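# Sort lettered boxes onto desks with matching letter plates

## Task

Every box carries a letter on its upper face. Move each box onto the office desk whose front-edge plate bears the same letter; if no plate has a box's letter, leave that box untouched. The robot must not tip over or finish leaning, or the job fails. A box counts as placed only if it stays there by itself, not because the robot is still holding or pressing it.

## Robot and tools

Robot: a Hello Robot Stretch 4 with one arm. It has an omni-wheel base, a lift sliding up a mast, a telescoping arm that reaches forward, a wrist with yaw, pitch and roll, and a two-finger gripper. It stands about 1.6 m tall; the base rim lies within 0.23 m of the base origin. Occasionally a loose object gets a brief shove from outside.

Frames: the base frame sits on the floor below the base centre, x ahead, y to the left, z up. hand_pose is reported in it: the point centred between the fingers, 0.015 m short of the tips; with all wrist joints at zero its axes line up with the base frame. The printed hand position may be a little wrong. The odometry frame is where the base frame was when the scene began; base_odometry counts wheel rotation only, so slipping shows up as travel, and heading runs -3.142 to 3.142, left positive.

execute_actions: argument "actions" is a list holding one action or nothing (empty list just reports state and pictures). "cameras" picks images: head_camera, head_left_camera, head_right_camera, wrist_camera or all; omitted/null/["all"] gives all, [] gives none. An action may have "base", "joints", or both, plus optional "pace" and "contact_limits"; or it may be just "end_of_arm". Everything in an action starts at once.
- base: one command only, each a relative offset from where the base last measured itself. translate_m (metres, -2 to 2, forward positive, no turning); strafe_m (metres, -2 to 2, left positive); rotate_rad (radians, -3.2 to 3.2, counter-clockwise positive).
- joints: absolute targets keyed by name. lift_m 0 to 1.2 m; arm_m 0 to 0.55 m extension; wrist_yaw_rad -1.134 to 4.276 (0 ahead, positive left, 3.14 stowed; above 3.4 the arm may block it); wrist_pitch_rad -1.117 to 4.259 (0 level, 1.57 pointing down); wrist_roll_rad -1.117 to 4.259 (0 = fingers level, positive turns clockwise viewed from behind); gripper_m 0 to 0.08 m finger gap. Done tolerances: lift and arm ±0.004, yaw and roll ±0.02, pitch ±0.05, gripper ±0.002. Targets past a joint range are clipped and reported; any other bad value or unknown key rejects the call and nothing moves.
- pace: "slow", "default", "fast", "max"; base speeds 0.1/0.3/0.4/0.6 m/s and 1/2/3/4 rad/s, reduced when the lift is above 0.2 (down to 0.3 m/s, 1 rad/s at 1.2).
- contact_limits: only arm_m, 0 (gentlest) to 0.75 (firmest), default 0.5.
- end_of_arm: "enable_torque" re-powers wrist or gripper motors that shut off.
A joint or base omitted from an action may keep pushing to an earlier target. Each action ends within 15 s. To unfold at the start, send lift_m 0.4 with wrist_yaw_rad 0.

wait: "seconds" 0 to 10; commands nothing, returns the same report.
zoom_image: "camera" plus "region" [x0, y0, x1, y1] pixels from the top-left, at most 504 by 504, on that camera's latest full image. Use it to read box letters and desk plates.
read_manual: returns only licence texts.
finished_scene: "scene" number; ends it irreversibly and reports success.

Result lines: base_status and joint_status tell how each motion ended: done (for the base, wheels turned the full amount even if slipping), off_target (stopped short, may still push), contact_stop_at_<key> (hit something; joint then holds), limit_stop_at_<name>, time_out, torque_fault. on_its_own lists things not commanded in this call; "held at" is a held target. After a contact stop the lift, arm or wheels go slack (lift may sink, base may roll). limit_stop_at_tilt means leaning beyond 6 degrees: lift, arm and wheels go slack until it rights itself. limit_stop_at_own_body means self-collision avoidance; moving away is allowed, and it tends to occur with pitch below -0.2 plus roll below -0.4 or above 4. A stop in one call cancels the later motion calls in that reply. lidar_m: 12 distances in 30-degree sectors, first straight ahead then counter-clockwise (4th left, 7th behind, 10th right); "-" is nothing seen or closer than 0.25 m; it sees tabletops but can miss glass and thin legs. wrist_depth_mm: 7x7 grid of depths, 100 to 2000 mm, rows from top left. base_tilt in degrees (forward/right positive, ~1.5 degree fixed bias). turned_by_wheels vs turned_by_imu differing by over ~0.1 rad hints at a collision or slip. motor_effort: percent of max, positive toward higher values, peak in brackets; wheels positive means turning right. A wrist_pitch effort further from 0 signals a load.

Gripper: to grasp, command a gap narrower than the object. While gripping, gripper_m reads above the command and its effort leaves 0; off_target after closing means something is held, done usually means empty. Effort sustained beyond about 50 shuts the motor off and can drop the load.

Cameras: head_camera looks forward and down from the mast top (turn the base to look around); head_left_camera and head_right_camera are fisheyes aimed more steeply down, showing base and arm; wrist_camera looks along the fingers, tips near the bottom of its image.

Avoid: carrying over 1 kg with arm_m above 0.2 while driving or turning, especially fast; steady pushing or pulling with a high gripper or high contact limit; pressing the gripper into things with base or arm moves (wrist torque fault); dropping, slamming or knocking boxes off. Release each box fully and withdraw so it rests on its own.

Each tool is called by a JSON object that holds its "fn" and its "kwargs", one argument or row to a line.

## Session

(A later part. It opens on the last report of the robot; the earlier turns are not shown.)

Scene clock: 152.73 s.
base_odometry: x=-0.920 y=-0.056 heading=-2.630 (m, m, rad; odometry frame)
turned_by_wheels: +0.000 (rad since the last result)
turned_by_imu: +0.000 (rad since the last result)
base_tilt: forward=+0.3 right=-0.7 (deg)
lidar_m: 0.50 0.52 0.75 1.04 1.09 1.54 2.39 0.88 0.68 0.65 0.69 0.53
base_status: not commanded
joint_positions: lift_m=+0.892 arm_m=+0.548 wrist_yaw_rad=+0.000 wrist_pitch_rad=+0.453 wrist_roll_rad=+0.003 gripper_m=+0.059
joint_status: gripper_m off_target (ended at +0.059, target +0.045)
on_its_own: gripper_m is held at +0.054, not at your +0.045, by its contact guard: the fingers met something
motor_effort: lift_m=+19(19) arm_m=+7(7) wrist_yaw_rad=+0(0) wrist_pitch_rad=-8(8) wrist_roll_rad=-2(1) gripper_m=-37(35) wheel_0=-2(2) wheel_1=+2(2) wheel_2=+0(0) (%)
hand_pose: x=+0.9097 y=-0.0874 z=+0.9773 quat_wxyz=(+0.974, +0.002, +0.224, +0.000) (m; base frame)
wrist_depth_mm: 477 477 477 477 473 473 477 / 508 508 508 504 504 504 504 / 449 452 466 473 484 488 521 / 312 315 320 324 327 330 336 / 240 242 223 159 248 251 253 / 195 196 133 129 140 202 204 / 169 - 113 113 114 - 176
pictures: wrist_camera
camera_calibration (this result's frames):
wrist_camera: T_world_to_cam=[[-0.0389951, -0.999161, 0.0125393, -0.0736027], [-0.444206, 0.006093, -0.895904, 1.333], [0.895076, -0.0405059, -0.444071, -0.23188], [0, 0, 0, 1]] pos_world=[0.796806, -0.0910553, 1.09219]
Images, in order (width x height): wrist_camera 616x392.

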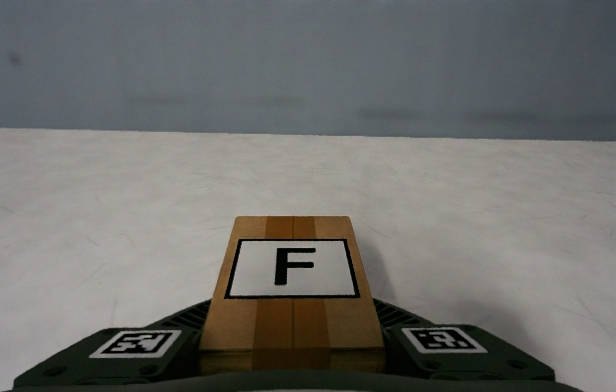

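{"fn": "execute_actions", "kwargs": {
  "actions": [
    {"joints": {"lift_m": 0.925, "arm_m": 0.0}, "pace": "max"}
  ],
  "cameras": ["wrist_camera", "head_camera"]
}}

Scene clock: 171.13 s.
base_odometry: x=-0.920 y=-0.056 heading=-2.630 (m, m, rad; odometry frame)
turned_by_wheels: +0.000 (rad since the last result)
turned_by_imu: +0.002 (rad since the last result)
base_tilt: forward=+0.3 right=-0.7 (deg)
lidar_m: 0.50 0.54 0.75 1.03 1.10 1.53 2.38 0.89 0.69 0.65 0.71 0.52
base_status: not commanded
joint_positions: lift_m=+0.925 arm_m=+0.001 wrist_yaw_rad=+0.000 wrist_pitch_rad=+0.454 wrist_roll_rad=+0.003 gripper_m=+0.059
joint_status: all done
on_its_own: gripper_m is held at +0.054, not at your +0.045, by its contact guard: the fingers met something
motor_effort: lift_m=+21(25) arm_m=-7(9) wrist_yaw_rad=+1(0) wrist_pitch_rad=-11(12) wrist_roll_rad=-1(1) gripper_m=-37(37) wheel_0=-2(2) wheel_1=+2(2) wheel_2=+0(0) (%)
hand_pose: x=+0.3633 y=-0.0875 z=+1.0099 quat_wxyz=(+0.974, +0.002, +0.225, +0.000) (m; base frame)
wrist_depth_mm: 960 960 976 960 976 960 854 / 976 1008 1008 1025 1008 1008 854 / 554 569 580 585 585 544 621 / 389 394 399 402 407 413 421 / 324 325 320 160 324 330 332 / 1397 788 133 129 140 991 831 / 1308 - 113 113 113 - 809
pictures: head_camera, wrist_camera
camera_calibration (this result's frames):
wrist_camera: T_world_to_cam=[[-0.0393802, -0.999145, 0.0125809, -0.0952987], [-0.445097, 0.00626771, -0.895461, 1.11936], [0.894616, -0.0408631, -0.444963, 0.272777], [0, 0, 0, 1]] pos_world=[0.250438, -0.0910865, 1.12491]
Images, in order (width x height): head_camera 420x560, wrist_camera 616x392.

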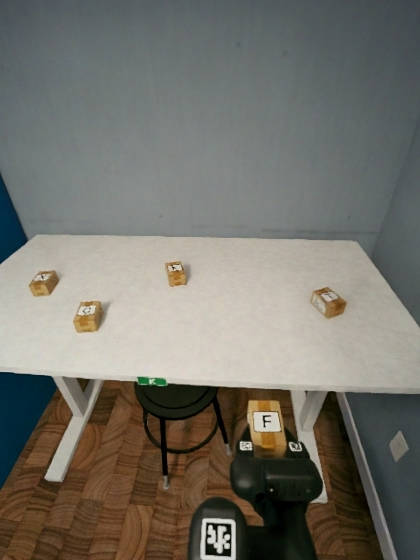

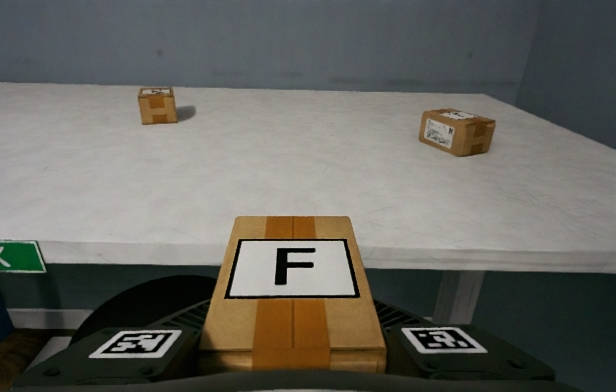

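{"fn": "execute_actions", "kwargs": {
  "actions": [
    {"base": {"rotate_rad": 1.40}, "joints": {"lift_m": 0.3}, "pace": "max"}
  ],
  "cameras": []
}}

{"fn": "execute_actions", "kwargs": {
  "actions": [
    {"base": {"strafe_m": 1.97}, "joints": {"lift_m": 0.2}, "pace": "max"}
  ],
  "cameras": ["head_camera", "head_right_camera"]
}}

Scene clock: 176.93 s.
base_odometry: x=-0.920 y=-0.056 heading=-1.231 (m, m, rad; odometry frame)
turned_by_wheels: +1.400 (rad since the last result)
turned_by_imu: +1.406 (rad since the last result)
base_tilt: forward=+0.2 right=-0.7 (deg)
lidar_m: 1.03 1.04 1.32 2.40 1.11 0.73 0.65 0.68 0.57 0.50 0.51 0.65
base_status: done
joint_positions: lift_m=+0.300 arm_m=+0.001 wrist_yaw_rad=+0.000 wrist_pitch_rad=+0.454 wrist_roll_rad=+0.003 gripper_m=+0.059
joint_status: all done
on_its_own: gripper_m is held at +0.054, not at your +0.045, by its contact guard: the fingers met something
motor_effort: lift_m=+20(20) arm_m=-7(7) wrist_yaw_rad=+0(1) wrist_pitch_rad=-11(12) wrist_roll_rad=-1(1) gripper_m=-37(37) wheel_0=+0(7) wheel_1=-1(7) wheel_2=-2(9) (%)
hand_pose: x=+0.3633 y=-0.0874 z=+0.3850 quat_wxyz=(+0.974, +0.002, +0.225, +0.000) (m; base frame)
wrist_depth_mm: 676 707 732 750 788 809 842 / 723 750 768 798 831 854 904 / 768 788 831 854 904 931 976 / 820 842 878 904 960 1025 1042 / 831 854 778 160 866 831 809 / 683 691 133 129 140 707 715 / 591 - 113 113 114 - 609
pictures: none
No camera images: the call's "cameras" was empty. Leave "cameras" out to get every camera's image.

Scene clock: 181.80 s.
base_odometry: x=+0.937 y=+0.602 heading=-1.231 (m, m, rad; odometry frame)
turned_by_wheels: +0.000 (rad since the last result)
turned_by_imu: -0.003 (rad since the last result)
base_tilt: forward=+0.2 right=-0.7 (deg)
lidar_m: 1.18 0.82 0.48 0.41 0.45 0.56 0.94 0.96 1.19 2.41 1.27 0.87
base_status: done
joint_positions: lift_m=+0.200 arm_m=+0.001 wrist_yaw_rad=+0.000 wrist_pitch_rad=+0.454 wrist_roll_rad=+0.003 gripper_m=+0.059
joint_status: all done
on_its_own: gripper_m is held at +0.054, not at your +0.045, by its contact guard: the fingers met something
motor_effort: lift_m=+20(20) arm_m=-7(7) wrist_yaw_rad=+0(0) wrist_pitch_rad=-11(12) wrist_roll_rad=-1(1) gripper_m=-36(36) wheel_0=+1(11) wheel_1=-1(14) wheel_2=-1(1) (%)
hand_pose: x=+0.3633 y=-0.0874 z=+0.2850 quat_wxyz=(+0.974, +0.002, +0.225, +0.000) (m; base frame)
wrist_depth_mm: 1138 - - - 831 539 544 / 1138 1808 - - 854 580 591 / 1060 1281 1336 1336 866 609 634 / 878 891 904 917 820 661 691 / 668 683 627 160 707 691 715 / 549 549 133 129 140 569 574 / 477 - 113 113 114 - 488
pictures: head_camera, head_right_camera
Images, in order (width x height): head_camera 420x560, head_right_camera 420x672.

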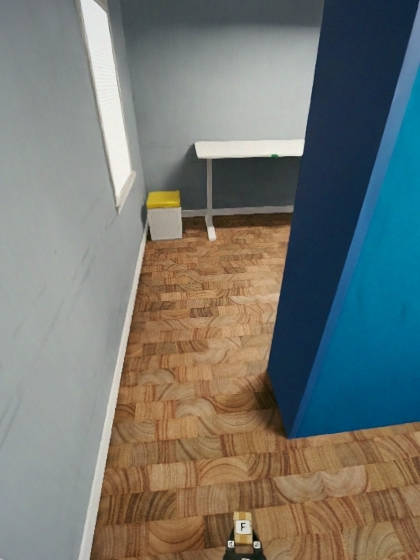

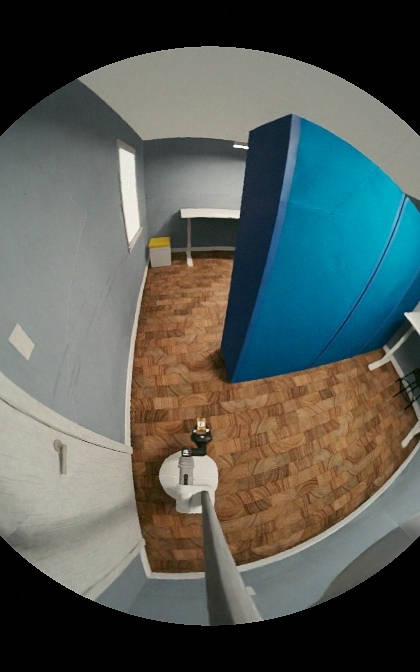

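{"fn": "execute_actions", "kwargs": {
  "actions": [
    {"base": {"translate_m": 2.0}, "joints": {"lift_m": 0.93, "arm_m": 0.4}, "pace": "max"}
  ],
  "cameras": ["head_camera", "wrist_camera"]
}}

Scene clock: 194.37 s.
base_odometry: x=+1.605 y=-1.284 heading=-1.231 (m, m, rad; odometry frame)
turned_by_wheels: +0.000 (rad since the last result)
turned_by_imu: +0.001 (rad since the last result)
base_tilt: forward=+0.2 right=-0.7 (deg)
lidar_m: 1.01 1.04 0.80 0.74 0.77 0.96 1.90 0.77 0.94 1.91 2.19 1.13
base_status: done
joint_positions: lift_m=+0.930 arm_m=+0.399 wrist_yaw_rad=+0.000 wrist_pitch_rad=+0.453 wrist_roll_rad=+0.003 gripper_m=+0.059
joint_status: all done
on_its_own: gripper_m is held at +0.054, not at your +0.045, by its contact guard: the fingers met something
motor_effort: lift_m=+22(26) arm_m=+6(8) wrist_yaw_rad=+0(2) wrist_pitch_rad=-10(13) wrist_roll_rad=-2(1) gripper_m=-38(37) wheel_0=-3(8) wheel_1=+0(8) wheel_2=+1(13) (%)
hand_pose: x=+0.7609 y=-0.0874 z=+1.0149 quat_wxyz=(+0.974, +0.002, +0.225, +0.000) (m; base frame)
wrist_depth_mm: 960 1008 1042 1078 1098 1160 1205 / 1042 1025 1060 1098 1138 1160 1205 / 691 574 591 597 603 621 627 / 421 427 459 455 1366 1430 1499 / 1255 1308 831 159 1499 1618 1618 / 960 1397 133 129 140 1576 1499 / 831 - 113 113 113 - 1308
pictures: head_camera, wrist_camera
camera_calibration (this result's frames):
wrist_camera: T_world_to_cam=[[-0.0389531, -0.999162, 0.0125685, -0.0799332], [-0.444852, 0.0060773, -0.895584, 1.30079], [0.894757, -0.0404769, -0.444716, -0.0810653], [0, 0, 0, 1]] pos_world=[0.648077, -0.0910527, 1.12992]
Images, in order (width x height): head_camera 420x560, wrist_camera 616x392.

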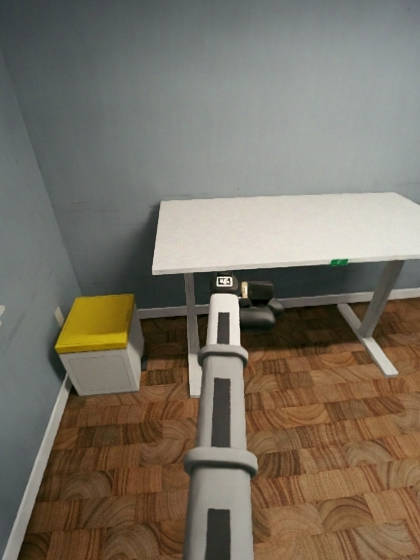

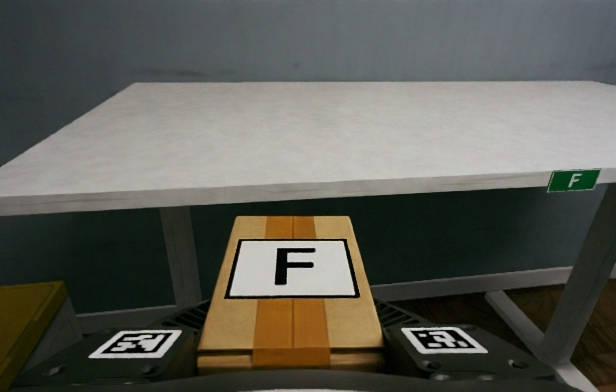

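{"fn": "execute_actions", "kwargs": {
  "actions": [
    {"base": {"translate_m": 0.30}, "joints": {"lift_m": 0.904, "arm_m": 0.545}, "pace": "max"}
  ],
  "cameras": ["wrist_camera"]
}}

Scene clock: 201.37 s.
base_odometry: x=+1.705 y=-1.567 heading=-1.231 (m, m, rad; odometry frame)
turned_by_wheels: +0.000 (rad since the last result)
turned_by_imu: +0.002 (rad since the last result)
base_tilt: forward=+0.3 right=-0.8 (deg)
lidar_m: 0.71 0.73 0.85 0.77 0.77 1.00 1.19 1.07 1.31 2.11 1.26 0.79
base_status: done
joint_positions: lift_m=+0.904 arm_m=+0.544 wrist_yaw_rad=+0.000 wrist_pitch_rad=+0.454 wrist_roll_rad=+0.003 gripper_m=+0.059
joint_status: all done
on_its_own: gripper_m is held at +0.054, not at your +0.045, by its contact guard: the fingers met something
motor_effort: lift_m=+19(20) arm_m=+7(8) wrist_yaw_rad=+0(2) wrist_pitch_rad=-11(13) wrist_roll_rad=-1(1) gripper_m=-37(37) wheel_0=+1(6) wheel_1=-1(6) wheel_2=+2(7) (%)
hand_pose: x=+0.9059 y=-0.0874 z=+0.9891 quat_wxyz=(+0.974, +0.002, +0.225, +0.000) (m; base frame)
wrist_depth_mm: 609 634 654 676 707 732 768 / 654 668 699 715 741 768 798 / 480 488 500 508 517 525 535 / 334 340 345 349 353 357 362 / 257 260 239 160 267 270 272 / 209 211 133 129 140 218 220 / 182 - 113 113 113 - 189
pictures: wrist_camera
camera_calibration (this result's frames):
wrist_camera: T_world_to_cam=[[-0.0389933, -0.99916, 0.0125733, -0.0739378], [-0.444958, 0.00609568, -0.895531, 1.34218], [0.894702, -0.0405143, -0.444822, -0.222114], [0, 0, 0, 1]] pos_world=[0.793055, -0.091056, 1.10409]
Images, in order (width x height): wrist_camera 616x392.

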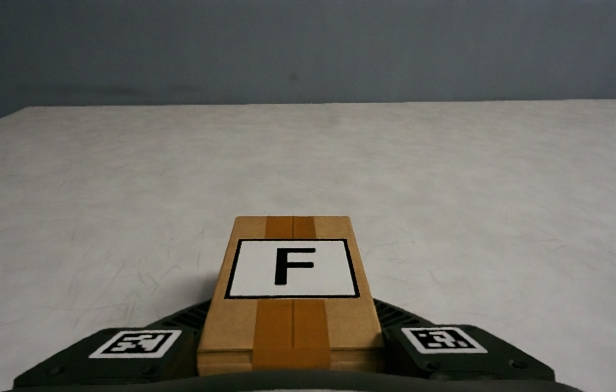

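{"fn": "execute_actions", "kwargs": {
  "actions": [
    {"joints": {"lift_m": 0.8935}}
  ],
  "cameras": []
}}

{"fn": "execute_actions", "kwargs": {
  "actions": [
    {"joints": {"gripper_m": 0.08}}
  ],
  "cameras": ["wrist_camera"]
}}

Scene clock: 203.53 s.
base_odometry: x=+1.705 y=-1.567 heading=-1.231 (m, m, rad; odometry frame)
turned_by_wheels: +0.000 (rad since the last result)
turned_by_imu: +0.001 (rad since the last result)
base_tilt: forward=+0.2 right=-0.6 (deg)
lidar_m: 0.71 0.73 0.86 0.77 0.78 1.01 1.20 1.05 1.32 2.10 1.25 0.78
base_status: not commanded
joint_positions: lift_m=+0.894 arm_m=+0.544 wrist_yaw_rad=+0.000 wrist_pitch_rad=+0.454 wrist_roll_rad=+0.003 gripper_m=+0.059
joint_status: all done
on_its_own: gripper_m is held at +0.054, not at your +0.045, by its contact guard: the fingers met something
motor_effort: lift_m=+18(19) arm_m=+7(7) wrist_yaw_rad=+0(0) wrist_pitch_rad=-11(11) wrist_roll_rad=-1(2) gripper_m=-37(37) wheel_0=+1(1) wheel_1=-1(1) wheel_2=+2(2) (%)
hand_pose: x=+0.9059 y=-0.0874 z=+0.9787 quat_wxyz=(+0.974, +0.002, +0.225, +0.000) (m; base frame)
wrist_depth_mm: 615 627 654 676 707 741 759 / 647 661 683 707 750 778 798 / 449 459 466 473 484 492 496 / 314 319 320 325 329 334 336 / 241 243 224 159 250 252 255 / 196 197 133 129 140 203 205 / 170 - 113 113 114 - 177
pictures: none
No camera images: the call's "cameras" was empty. Leave "cameras" out to get every camera's image.

Scene clock: 204.47 s.
base_odometry: x=+1.705 y=-1.567 heading=-1.231 (m, m, rad; odometry frame)
turned_by_wheels: +0.000 (rad since the last result)
turned_by_imu: +0.000 (rad since the last result)
base_tilt: forward=+0.2 right=-0.7 (deg)
lidar_m: 0.71 0.72 0.86 0.76 0.75 1.03 1.19 1.05 1.33 2.11 1.25 0.80
base_status: not commanded
joint_positions: lift_m=+0.894 arm_m=+0.544 wrist_yaw_rad=+0.000 wrist_pitch_rad=+0.453 wrist_roll_rad=+0.003 gripper_m=+0.080
joint_status: all done
motor_effort: lift_m=+18(18) arm_m=+7(7) wrist_yaw_rad=+0(0) wrist_pitch_rad=-9(11) wrist_roll_rad=-1(1) gripper_m=+4(37) wheel_0=+1(1) wheel_1=-1(1) wheel_2=+2(2) (%)
hand_pose: x=+0.9060 y=-0.0874 z=+0.9788 quat_wxyz=(+0.974, +0.002, +0.225, +0.000) (m; base frame)
wrist_depth_mm: 615 634 654 676 707 723 759 / 634 668 683 715 741 778 809 / 452 459 469 477 484 496 504 / 314 319 324 327 330 336 340 / 242 244 225 162 251 254 256 / 197 198 136 131 147 204 206 / - 107 117 114 115 - -
pictures: wrist_camera
camera_calibration (this result's frames):
wrist_camera: T_world_to_cam=[[-0.0390023, -0.99916, 0.0125523, -0.0737781], [-0.444503, 0.00609791, -0.895757, 1.33279], [0.894928, -0.0405162, -0.444367, -0.227386], [0, 0, 0, 1]] pos_world=[0.793047, -0.0910562, 1.09374]
Images, in order (width x height): wrist_camera 616x392.

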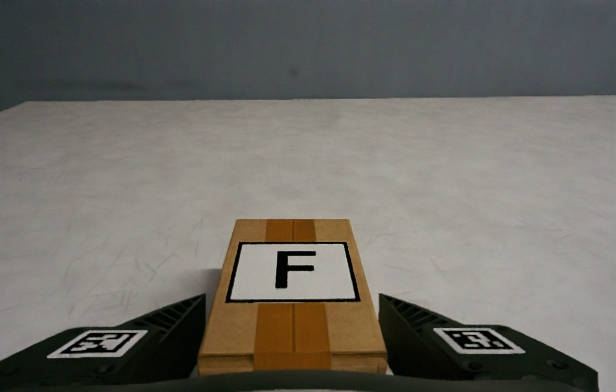

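{"fn": "execute_actions", "kwargs": {
  "actions": [
    {"base": {"translate_m": -2.0}, "joints": {"arm_m": 0.0}, "pace": "max"}
  ],
  "cameras": ["head_camera"]
}}

Scene clock: 219.83 s.
base_odometry: x=+1.037 y=+0.319 heading=-1.231 (m, m, rad; odometry frame)
turned_by_wheels: +0.000 (rad since the last result)
turned_by_imu: +0.006 (rad since the last result)
base_tilt: forward=+0.2 right=-0.7 (deg)
lidar_m: 2.70 0.89 0.57 0.47 0.47 0.63 1.25 1.26 1.54 2.41 0.79 0.62
base_status: done
joint_positions: lift_m=+0.894 arm_m=+0.001 wrist_yaw_rad=+0.000 wrist_pitch_rad=+0.453 wrist_roll_rad=+0.003 gripper_m=+0.080
joint_status: all done
motor_effort: lift_m=+18(18) arm_m=-7(8) wrist_yaw_rad=+1(1) wrist_pitch_rad=-8(9) wrist_roll_rad=-1(2) gripper_m=+4(4) wheel_0=+0(6) wheel_1=+1(8) wheel_2=-3(12) (%)
hand_pose: x=+0.3633 y=-0.0875 z=+0.9789 quat_wxyz=(+0.974, +0.002, +0.224, +0.000) (m; base frame)
wrist_depth_mm: 1229 - - - - 473 359 / 1205 - - - - 473 364 / 1182 - - - - 480 366 / 1138 - - - 768 488 368 / 1160 1756 1921 1863 809 492 373 / 1118 1464 1464 1499 640 473 382 / - 107 1281 1308 140 - 397
pictures: head_camera
Images, in order (width x height): head_camera 420x560.

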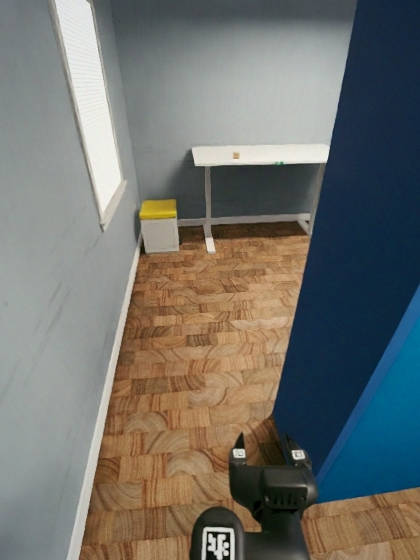

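{"fn": "execute_actions", "kwargs": {
  "actions": [
    {"base": {"rotate_rad": -1.37}, "joints": {"lift_m": 0.35}, "pace": "max"}
  ],
  "cameras": ["head_camera"]
}}

Scene clock: 224.33 s.
base_odometry: x=+1.037 y=+0.319 heading=-2.601 (m, m, rad; odometry frame)
turned_by_wheels: -1.370 (rad since the last result)
turned_by_imu: -1.372 (rad since the last result)
base_tilt: forward=+0.3 right=-0.8 (deg)
lidar_m: 1.52 0.61 0.64 1.73 0.69 0.52 0.48 0.49 0.75 1.25 1.33 1.89
base_status: done
joint_positions: lift_m=+0.350 arm_m=+0.001 wrist_yaw_rad=+0.000 wrist_pitch_rad=+0.453 wrist_roll_rad=+0.003 gripper_m=+0.080
joint_status: all done
motor_effort: lift_m=+19(18) arm_m=-7(7) wrist_yaw_rad=+1(1) wrist_pitch_rad=-9(9) wrist_roll_rad=-2(0) gripper_m=+3(4) wheel_0=+0(5) wheel_1=+2(6) wheel_2=+0(10) (%)
hand_pose: x=+0.3633 y=-0.0874 z=+0.4352 quat_wxyz=(+0.974, +0.002, +0.224, +0.000) (m; base frame)
wrist_depth_mm: 707 1042 1983 - - - 1708 / 715 1042 1983 - - - 1708 / 715 1042 1661 1808 1863 1921 1618 / 732 1060 1229 1229 1281 1281 1308 / 732 931 946 946 960 976 976 / 707 759 768 768 741 788 798 / - 107 640 668 140 - 691
pictures: head_camera
Images, in order (width x height): head_camera 420x560.

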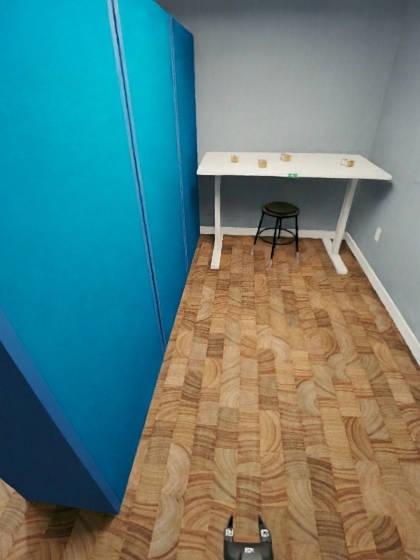

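{"fn": "execute_actions", "kwargs": {
  "actions": [
    {"base": {"translate_m": 1.92}, "joints": {"lift_m": 0.895, "arm_m": 0.37}, "pace": "max"}
  ],
  "cameras": ["head_camera", "wrist_camera"]
}}

Scene clock: 232.47 s.
base_odometry: x=-0.608 y=-0.670 heading=-2.601 (m, m, rad; odometry frame)
turned_by_wheels: +0.000 (rad since the last result)
turned_by_imu: +0.001 (rad since the last result)
base_tilt: forward=+0.2 right=-0.7 (deg)
lidar_m: 0.49 0.49 0.37 0.34 0.37 0.55 2.43 1.85 1.38 1.33 0.68 0.50
base_status: done
joint_positions: lift_m=+0.895 arm_m=+0.369 wrist_yaw_rad=+0.000 wrist_pitch_rad=+0.452 wrist_roll_rad=+0.003 gripper_m=+0.080
joint_status: all done
motor_effort: lift_m=+21(26) arm_m=+7(7) wrist_yaw_rad=+0(2) wrist_pitch_rad=-8(10) wrist_roll_rad=-1(1) gripper_m=+4(4) wheel_0=-2(7) wheel_1=+0(7) wheel_2=+1(14) (%)
hand_pose: x=+0.7310 y=-0.0874 z=+0.9802 quat_wxyz=(+0.975, +0.002, +0.224, +0.000) (m; base frame)
wrist_depth_mm: 559 634 621 621 615 609 609 / 564 676 668 661 654 654 647 / 521 466 477 484 492 500 512 / 320 325 290 232 334 342 343 / 246 248 210 209 254 257 259 / 199 200 202 204 198 207 208 / - 107 170 177 140 - -
pictures: head_camera, wrist_camera
camera_calibration (this result's frames):
wrist_camera: T_world_to_cam=[[-0.0390394, -0.999159, 0.0125324, -0.0805776], [-0.444022, 0.00611048, -0.895995, 1.25612], [0.895165, -0.0405438, -0.443887, -0.070867], [0, 0, 0, 1]] pos_world=[0.618037, -0.0910586, 1.09503]
Images, in order (width x height): head_camera 420x560, wrist_camera 616x392.

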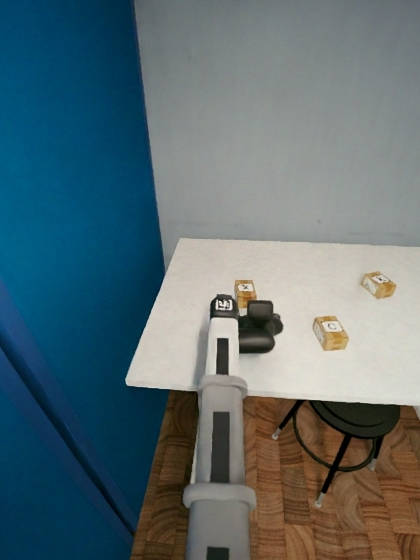

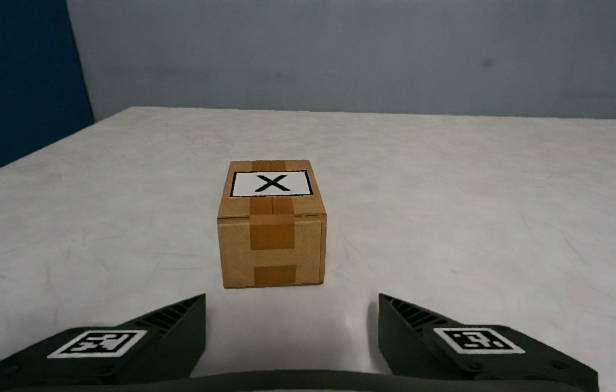

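{"fn": "zoom_image", "kwargs": {
  "camera": "wrist_camera",
  "region": [190, 140, 400, 310]
}}

Region (190, 140, 400, 310) of wrist_camera's 616x392 image, scaled by 2.400; it fills the top 408 rows of this view, and the rest is white.

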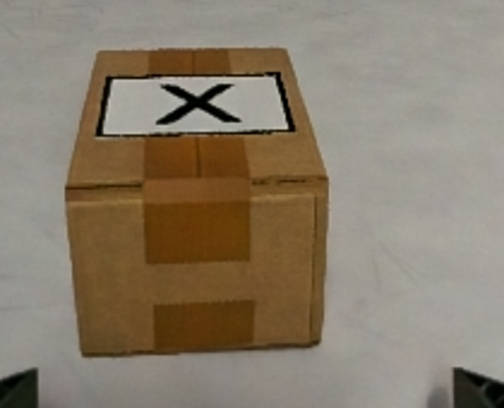

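{"fn": "execute_actions", "kwargs": {
  "actions": [
    {"joints": {"arm_m": 0.462, "wrist_yaw_rad": 0.078, "lift_m": 0.892}, "pace": "fast"}
  ],
  "cameras": ["wrist_camera"]
}}

Scene clock: 239.27 s.
base_odometry: x=-0.608 y=-0.670 heading=-2.601 (m, m, rad; odometry frame)
turned_by_wheels: +0.000 (rad since the last result)
turned_by_imu: +0.001 (rad since the last result)
base_tilt: forward=+0.2 right=-0.7 (deg)
lidar_m: 0.48 0.49 0.36 0.35 0.38 0.55 2.43 1.83 1.39 1.34 0.68 0.50
base_status: not commanded
joint_positions: lift_m=+0.892 arm_m=+0.461 wrist_yaw_rad=+0.078 wrist_pitch_rad=+0.453 wrist_roll_rad=+0.003 gripper_m=+0.080
joint_status: all done
motor_effort: lift_m=+18(20) arm_m=+7(8) wrist_yaw_rad=+0(4) wrist_pitch_rad=-8(8) wrist_roll_rad=-1(0) gripper_m=+4(4) wheel_0=-2(2) wheel_1=+0(0) wheel_2=+0(0) (%)
hand_pose: x=+0.8292 y=-0.0722 z=+0.9774 quat_wxyz=(+0.974, -0.007, +0.224, +0.038) (m; base frame)
wrist_depth_mm: 496 569 549 535 521 512 504 / 500 597 585 569 554 544 530 / 484 455 466 473 480 492 500 / 314 317 320 324 327 332 338 / 240 242 223 160 249 251 254 / 195 196 133 129 147 203 203 / - 107 111 112 113 - -
pictures: wrist_camera
camera_calibration (this result's frames):
wrist_camera: T_world_to_cam=[[0.0389118, -0.999164, 0.012539, -0.126201], [-0.443302, -0.0285074, -0.895919, 1.29394], [0.895528, 0.0293033, -0.44404, -0.154489], [0, 0, 0, 1]] pos_world=[0.716864, -0.0846812, 1.09225]
Images, in order (width x height): wrist_camera 616x392.

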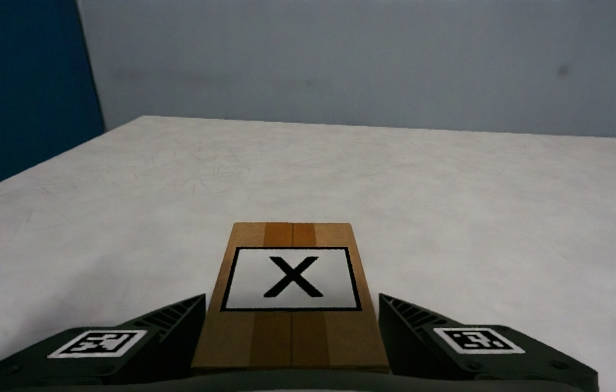

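{"fn": "execute_actions", "kwargs": {
  "actions": [
    {"joints": {"gripper_m": 0.05}}
  ],
  "cameras": ["wrist_camera"]
}}

Scene clock: 241.57 s.
base_odometry: x=-0.608 y=-0.670 heading=-2.601 (m, m, rad; odometry frame)
turned_by_wheels: +0.000 (rad since the last result)
turned_by_imu: +0.001 (rad since the last result)
base_tilt: forward=+0.2 right=-0.8 (deg)
lidar_m: 0.48 0.48 0.36 0.35 0.37 0.54 2.44 1.84 1.38 1.33 0.68 0.50
base_status: not commanded
joint_positions: lift_m=+0.892 arm_m=+0.461 wrist_yaw_rad=+0.078 wrist_pitch_rad=+0.453 wrist_roll_rad=+0.003 gripper_m=+0.059
joint_status: gripper_m off_target (ended at +0.059, target +0.050)
on_its_own: gripper_m is held at +0.054, not at your +0.050, by its contact guard: the fingers met something
motor_effort: lift_m=+18(18) arm_m=+7(7) wrist_yaw_rad=+0(0) wrist_pitch_rad=-8(9) wrist_roll_rad=-1(1) gripper_m=-34(33) wheel_0=-2(2) wheel_1=+0(0) wheel_2=+0(0) (%)
hand_pose: x=+0.8292 y=-0.0722 z=+0.9774 quat_wxyz=(+0.974, -0.007, +0.224, +0.038) (m; base frame)
wrist_depth_mm: 496 564 549 535 521 512 504 / 500 603 591 574 554 544 535 / 488 455 466 473 480 492 500 / 314 317 320 325 329 332 336 / 241 242 223 160 249 252 254 / 195 196 133 129 141 202 203 / 169 - 111 112 109 - 176
pictures: wrist_camera
camera_calibration (this result's frames):
wrist_camera: T_world_to_cam=[[0.0389097, -0.999164, 0.0125372, -0.126197], [-0.443312, -0.0285052, -0.895914, 1.29394], [0.895523, 0.0293018, -0.44405, -0.154475], [0, 0, 0, 1]] pos_world=[0.716864, -0.0846814, 1.09225]
Images, in order (width x height): wrist_camera 616x392.

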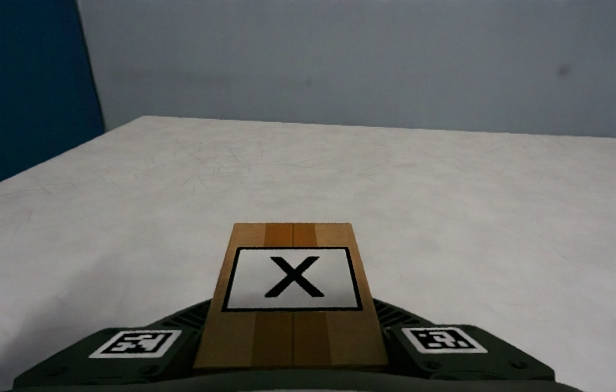

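{"fn": "execute_actions", "kwargs": {
  "actions": [
    {"base": {"translate_m": -1.93}, "joints": {"lift_m": 0.92, "arm_m": 0.0}, "pace": "max"}
  ],
  "cameras": ["head_camera", "wrist_camera"]
}}

Scene clock: 254.97 s.
base_odometry: x=+1.046 y=+0.323 heading=-2.601 (m, m, rad; odometry frame)
turned_by_wheels: +0.000 (rad since the last result)
turned_by_imu: +0.006 (rad since the last result)
base_tilt: forward=+0.2 right=-0.7 (deg)
lidar_m: 1.50 0.63 0.67 1.68 0.68 0.51 0.47 0.48 0.73 1.24 1.32 1.89
base_status: done
joint_positions: lift_m=+0.920 arm_m=+0.001 wrist_yaw_rad=+0.078 wrist_pitch_rad=+0.454 wrist_roll_rad=+0.003 gripper_m=+0.059
joint_status: all done
on_its_own: gripper_m is held at +0.054, not at your +0.050, by its contact guard: the fingers met something
motor_effort: lift_m=+22(24) arm_m=-7(9) wrist_yaw_rad=+1(1) wrist_pitch_rad=-11(11) wrist_roll_rad=-2(1) gripper_m=-35(35) wheel_0=+0(6) wheel_1=+0(4) wheel_2=-3(13) (%)
hand_pose: x=+0.3695 y=-0.0723 z=+1.0049 quat_wxyz=(+0.974, -0.007, +0.225, +0.038) (m; base frame)
wrist_depth_mm: 634 891 1464 - - - - / 640 904 1537 - - - 1921 / 654 917 1576 - - - 1921 / 661 917 1618 - - - 1863 / 676 946 1255 160 1921 - 1808 / 683 904 134 129 141 1576 1618 / 634 - 111 112 109 - 1336
pictures: head_camera, wrist_camera
camera_calibration (this result's frames):
wrist_camera: T_world_to_cam=[[0.0386494, -0.999174, 0.0125765, -0.108661], [-0.444149, -0.0284518, -0.895501, 1.11471], [0.895119, 0.0290248, -0.444881, 0.270382], [0, 0, 0, 1]] pos_world=[0.257272, -0.084703, 1.11988]
Images, in order (width x height): head_camera 420x560, wrist_camera 616x392.

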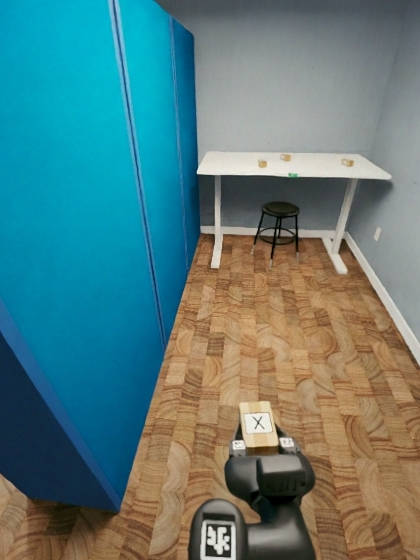

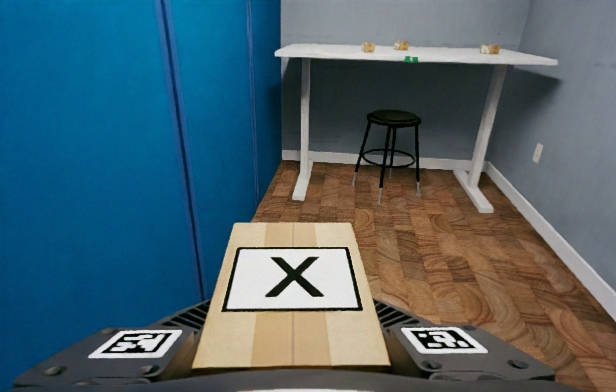

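{"fn": "execute_actions", "kwargs": {
  "actions": [
    {"base": {"strafe_m": 1.3}, "joints": {"lift_m": 0.22, "wrist_yaw_rad": 1.5}, "pace": "max"}
  ],
  "cameras": ["head_camera"]
}}

Scene clock: 261.47 s.
base_odometry: x=+1.715 y=-0.791 heading=-2.601 (m, m, rad; odometry frame)
turned_by_wheels: +0.000 (rad since the last result)
turned_by_imu: -0.001 (rad since the last result)
base_tilt: forward=+0.2 right=-0.7 (deg)
lidar_m: 1.76 1.94 1.46 1.40 0.59 0.45 0.44 0.47 0.67 2.07 0.68 0.63
base_status: done
joint_positions: lift_m=+0.220 arm_m=+0.001 wrist_yaw_rad=+1.500 wrist_pitch_rad=+0.454 wrist_roll_rad=+0.003 gripper_m=+0.059
joint_status: all done
on_its_own: gripper_m is held at +0.054, not at your +0.050, by its contact guard: the fingers met something
motor_effort: lift_m=+20(20) arm_m=-7(7) wrist_yaw_rad=+1(9) wrist_pitch_rad=-11(12) wrist_roll_rad=-1(2) gripper_m=-35(35) wheel_0=+2(10) wheel_1=+0(10) wheel_2=+0(5) (%)
hand_pose: x=+0.2728 y=+0.1845 z=+0.3050 quat_wxyz=(+0.713, -0.152, +0.166, +0.664) (m; base frame)
wrist_depth_mm: 1060 1308 1661 1921 1863 1921 1921 / 1060 1366 1430 - - - - / 1060 1336 1397 1397 1430 1430 1464 / 931 946 946 960 976 976 991 / 715 715 661 160 741 750 750 / 580 585 133 129 141 603 609 / 504 - 112 112 109 - 512
pictures: head_camera
Images, in order (width x height): head_camera 420x560.

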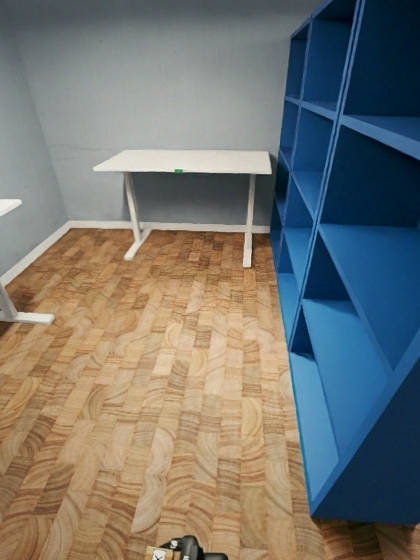

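{"fn": "execute_actions", "kwargs": {
  "actions": [
    {"base": {"translate_m": 1.74}, "joints": {"lift_m": 0.92, "wrist_yaw_rad": 0.0, "arm_m": 0.545}, "pace": "max"}
  ],
  "cameras": ["head_camera", "wrist_camera"]
}}

Scene clock: 268.13 s.
base_odometry: x=+0.224 y=-1.687 heading=-2.601 (m, m, rad; odometry frame)
turned_by_wheels: +0.000 (rad since the last result)
turned_by_imu: +0.001 (rad since the last result)
base_tilt: forward=+0.3 right=-0.8 (deg)
lidar_m: 0.73 0.78 1.15 1.32 1.40 2.03 2.18 0.63 0.46 0.44 0.47 0.67
base_status: done
joint_positions: lift_m=+0.920 arm_m=+0.544 wrist_yaw_rad=+0.000 wrist_pitch_rad=+0.453 wrist_roll_rad=+0.003 gripper_m=+0.059
joint_status: all done
on_its_own: gripper_m is held at +0.054, not at your +0.050, by its contact guard: the fingers met something
motor_effort: lift_m=+21(25) arm_m=+6(7) wrist_yaw_rad=-1(8) wrist_pitch_rad=-11(12) wrist_roll_rad=+0(1) gripper_m=-35(35) wheel_0=-2(8) wheel_1=+0(6) wheel_2=+2(19) (%)
hand_pose: x=+0.9060 y=-0.0874 z=+1.0050 quat_wxyz=(+0.974, +0.002, +0.225, +0.000) (m; base frame)
wrist_depth_mm: 699 707 699 699 699 683 640 / 750 741 741 741 732 732 676 / 535 544 554 564 569 585 723 / 373 377 382 384 389 394 427 / 285 287 265 160 296 300 301 / 231 234 134 129 141 241 243 / 202 - 112 112 109 - 210
pictures: head_camera, wrist_camera
camera_calibration (this result's frames):
wrist_camera: T_world_to_cam=[[-0.0388626, -0.999164, 0.0126777, -0.0743439], [-0.44479, 0.00593634, -0.895615, 1.35632], [0.894791, -0.0404449, -0.444649, -0.21535], [0, 0, 0, 1]] pos_world=[0.793083, -0.0910431, 1.11993]
Images, in order (width x height): head_camera 420x560, wrist_camera 616x392.

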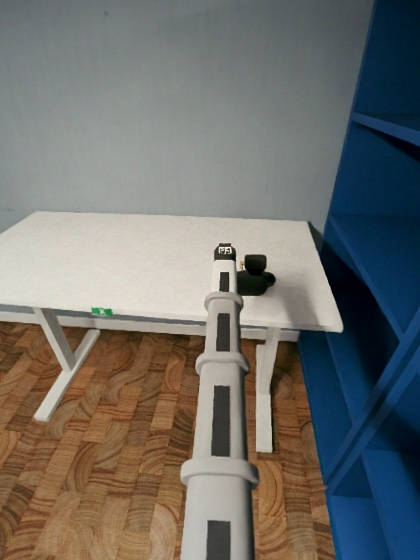

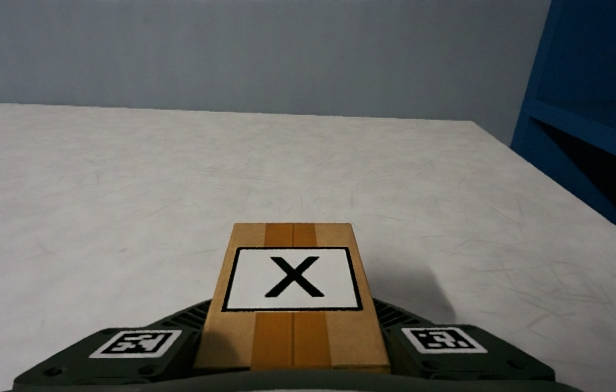

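{"fn": "zoom_image", "kwargs": {
  "camera": "head_camera",
  "region": [80, 295, 125, 325]
}}

{"fn": "execute_actions", "kwargs": {
  "actions": [
    {"joints": {"lift_m": 0.8935}}
  ],
  "cameras": []
}}

{"fn": "execute_actions", "kwargs": {
  "actions": [
    {"joints": {"gripper_m": 0.08}}
  ],
  "cameras": ["wrist_camera"]
}}

Region (80, 295, 125, 325) of head_camera's 420x560 image, scaled by 11.200, with more detail than that image has.

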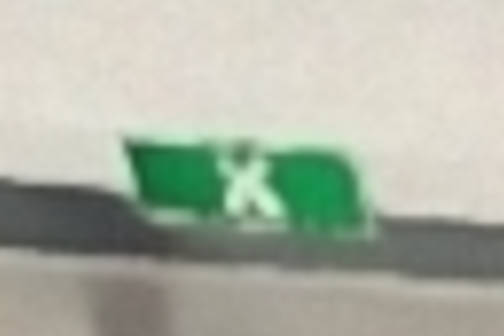

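Scene clock: 270.40 s.
base_odometry: x=+0.224 y=-1.687 heading=-2.601 (m, m, rad; odometry frame)
turned_by_wheels: +0.000 (rad since the last result)
turned_by_imu: +0.001 (rad since the last result)
base_tilt: forward=+0.3 right=-0.7 (deg)
lidar_m: 0.73 0.77 1.14 1.31 1.40 2.05 2.18 0.61 0.44 0.43 0.47 0.66
base_status: not commanded
joint_positions: lift_m=+0.894 arm_m=+0.544 wrist_yaw_rad=+0.000 wrist_pitch_rad=+0.453 wrist_roll_rad=+0.003 gripper_m=+0.059
joint_status: all done
on_its_own: gripper_m is held at +0.054, not at your +0.050, by its contact guard: the fingers met something
motor_effort: lift_m=+18(21) arm_m=+6(6) wrist_yaw_rad=+0(0) wrist_pitch_rad=-10(11) wrist_roll_rad=-2(1) gripper_m=-34(35) wheel_0=-2(2) wheel_1=+0(0) wheel_2=+1(1) (%)
hand_pose: x=+0.9059 y=-0.0874 z=+0.9787 quat_wxyz=(+0.974, +0.002, +0.225, +0.000) (m; base frame)
wrist_depth_mm: 707 707 691 691 691 691 640 / 741 732 732 732 732 723 661 / 452 455 466 473 480 492 715 / 314 319 320 325 330 334 338 / 241 243 224 160 250 253 254 / 196 197 134 129 141 204 204 / 170 - 111 112 109 - 177
pictures: none
No camera images: the call's "cameras" was empty. Leave "cameras" out to get every camera's image.

Scene clock: 271.33 s.
base_odometry: x=+0.224 y=-1.687 heading=-2.601 (m, m, rad; odometry frame)
turned_by_wheels: +0.000 (rad since the last result)
turned_by_imu: +0.000 (rad since the last result)
base_tilt: forward=+0.2 right=-0.8 (deg)
lidar_m: 0.72 0.79 1.13 1.31 1.38 2.03 2.18 0.62 0.46 0.44 0.46 0.69
base_status: not commanded
joint_positions: lift_m=+0.894 arm_m=+0.544 wrist_yaw_rad=+0.000 wrist_pitch_rad=+0.453 wrist_roll_rad=+0.003 gripper_m=+0.080
joint_status: all done
motor_effort: lift_m=+18(18) arm_m=+6(6) wrist_yaw_rad=+0(1) wrist_pitch_rad=-10(10) wrist_roll_rad=-1(1) gripper_m=+4(32) wheel_0=-2(2) wheel_1=+0(0) wheel_2=+1(1) (%)
hand_pose: x=+0.9060 y=-0.0874 z=+0.9788 quat_wxyz=(+0.974, +0.002, +0.225, +0.000) (m; base frame)
wrist_depth_mm: 707 707 691 699 699 683 640 / 741 732 732 723 715 732 661 / 452 459 469 477 484 492 723 / 315 319 324 325 330 336 340 / 242 244 225 162 251 254 256 / 197 197 135 131 147 204 206 / - 107 113 114 114 - -
pictures: wrist_camera
camera_calibration (this result's frames):
wrist_camera: T_world_to_cam=[[-0.0388688, -0.999164, 0.0126641, -0.0739923], [-0.444497, 0.00593803, -0.895761, 1.33278], [0.894937, -0.0404463, -0.444357, -0.227432], [0, 0, 0, 1]] pos_world=[0.793078, -0.0910433, 1.09373]
Images, in order (width x height): wrist_camera 616x392.

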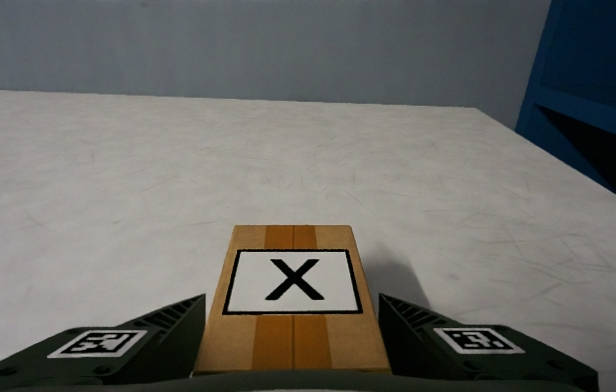

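{"fn": "execute_actions", "kwargs": {
  "actions": [
    {"joints": {"arm_m": 0.43}, "pace": "max"}
  ]
}}

Scene clock: 273.23 s.
base_odometry: x=+0.224 y=-1.687 heading=-2.601 (m, m, rad; odometry frame)
turned_by_wheels: +0.000 (rad since the last result)
turned_by_imu: +0.001 (rad since the last result)
base_tilt: forward=+0.3 right=-0.7 (deg)
lidar_m: 0.74 0.78 1.14 1.32 1.38 2.03 2.18 0.63 0.46 0.44 0.47 0.66
base_status: not commanded
joint_positions: lift_m=+0.894 arm_m=+0.431 wrist_yaw_rad=+0.000 wrist_pitch_rad=+0.453 wrist_roll_rad=+0.003 gripper_m=+0.080
joint_status: all done
motor_effort: lift_m=+18(18) arm_m=-7(8) wrist_yaw_rad=+1(1) wrist_pitch_rad=-8(9) wrist_roll_rad=-1(1) gripper_m=+4(4) wheel_0=-2(2) wheel_1=+0(0) wheel_2=+1(1) (%)
hand_pose: x=+0.7934 y=-0.0875 z=+0.9789 quat_wxyz=(+0.974, +0.002, +0.224, +0.000) (m; base frame)
wrist_depth_mm: 809 798 798 798 788 778 741 / 798 854 831 820 831 820 699 / 452 462 466 477 484 496 831 / 315 320 322 215 330 338 343 / 243 245 247 222 252 255 257 / 197 198 200 202 195 205 206 / - 107 168 175 140 - -
pictures: head_camera, head_left_camera, head_right_camera, wrist_camera
camera_calibration (this result's frames):
wrist_camera: T_world_to_cam=[[-0.0392692, -0.999149, 0.0126543, -0.0781179], [-0.444272, 0.00611478, -0.895871, 1.2827], [0.895031, -0.0408021, -0.444133, -0.126945], [0, 0, 0, 1]] pos_world=[0.680421, -0.0910745, 1.09375]
Images, in order (width x height): head_camera 420x560, head_left_camera 420x672, head_right_camera 420x672, wrist_camera 616x392.

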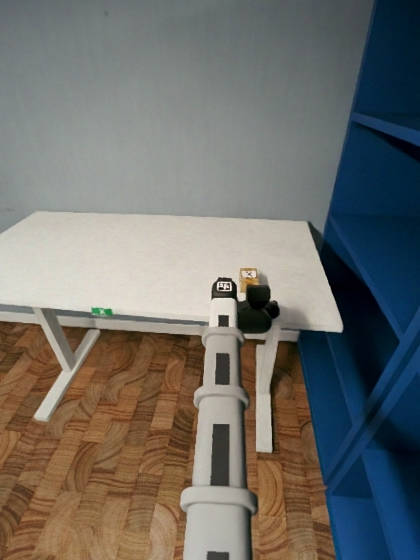

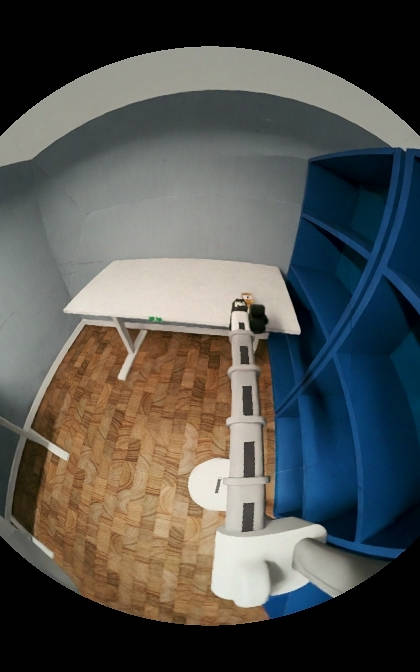

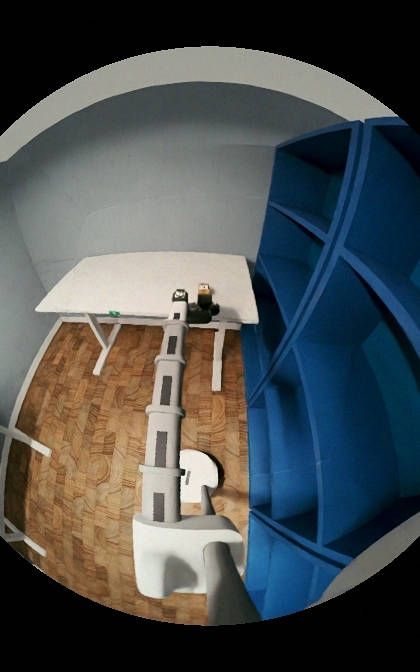

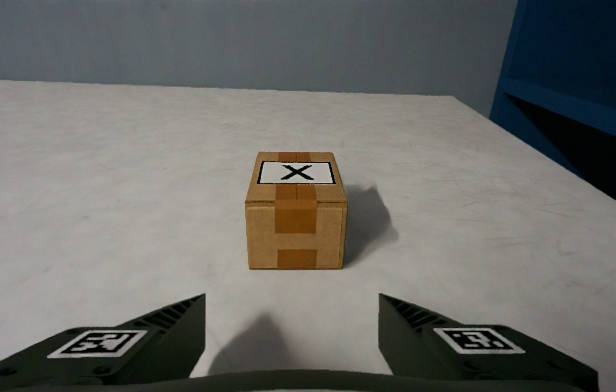

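{"fn": "finished_scene", "kwargs": {
  "scene": 1
}}

The scene is finished: the task was done.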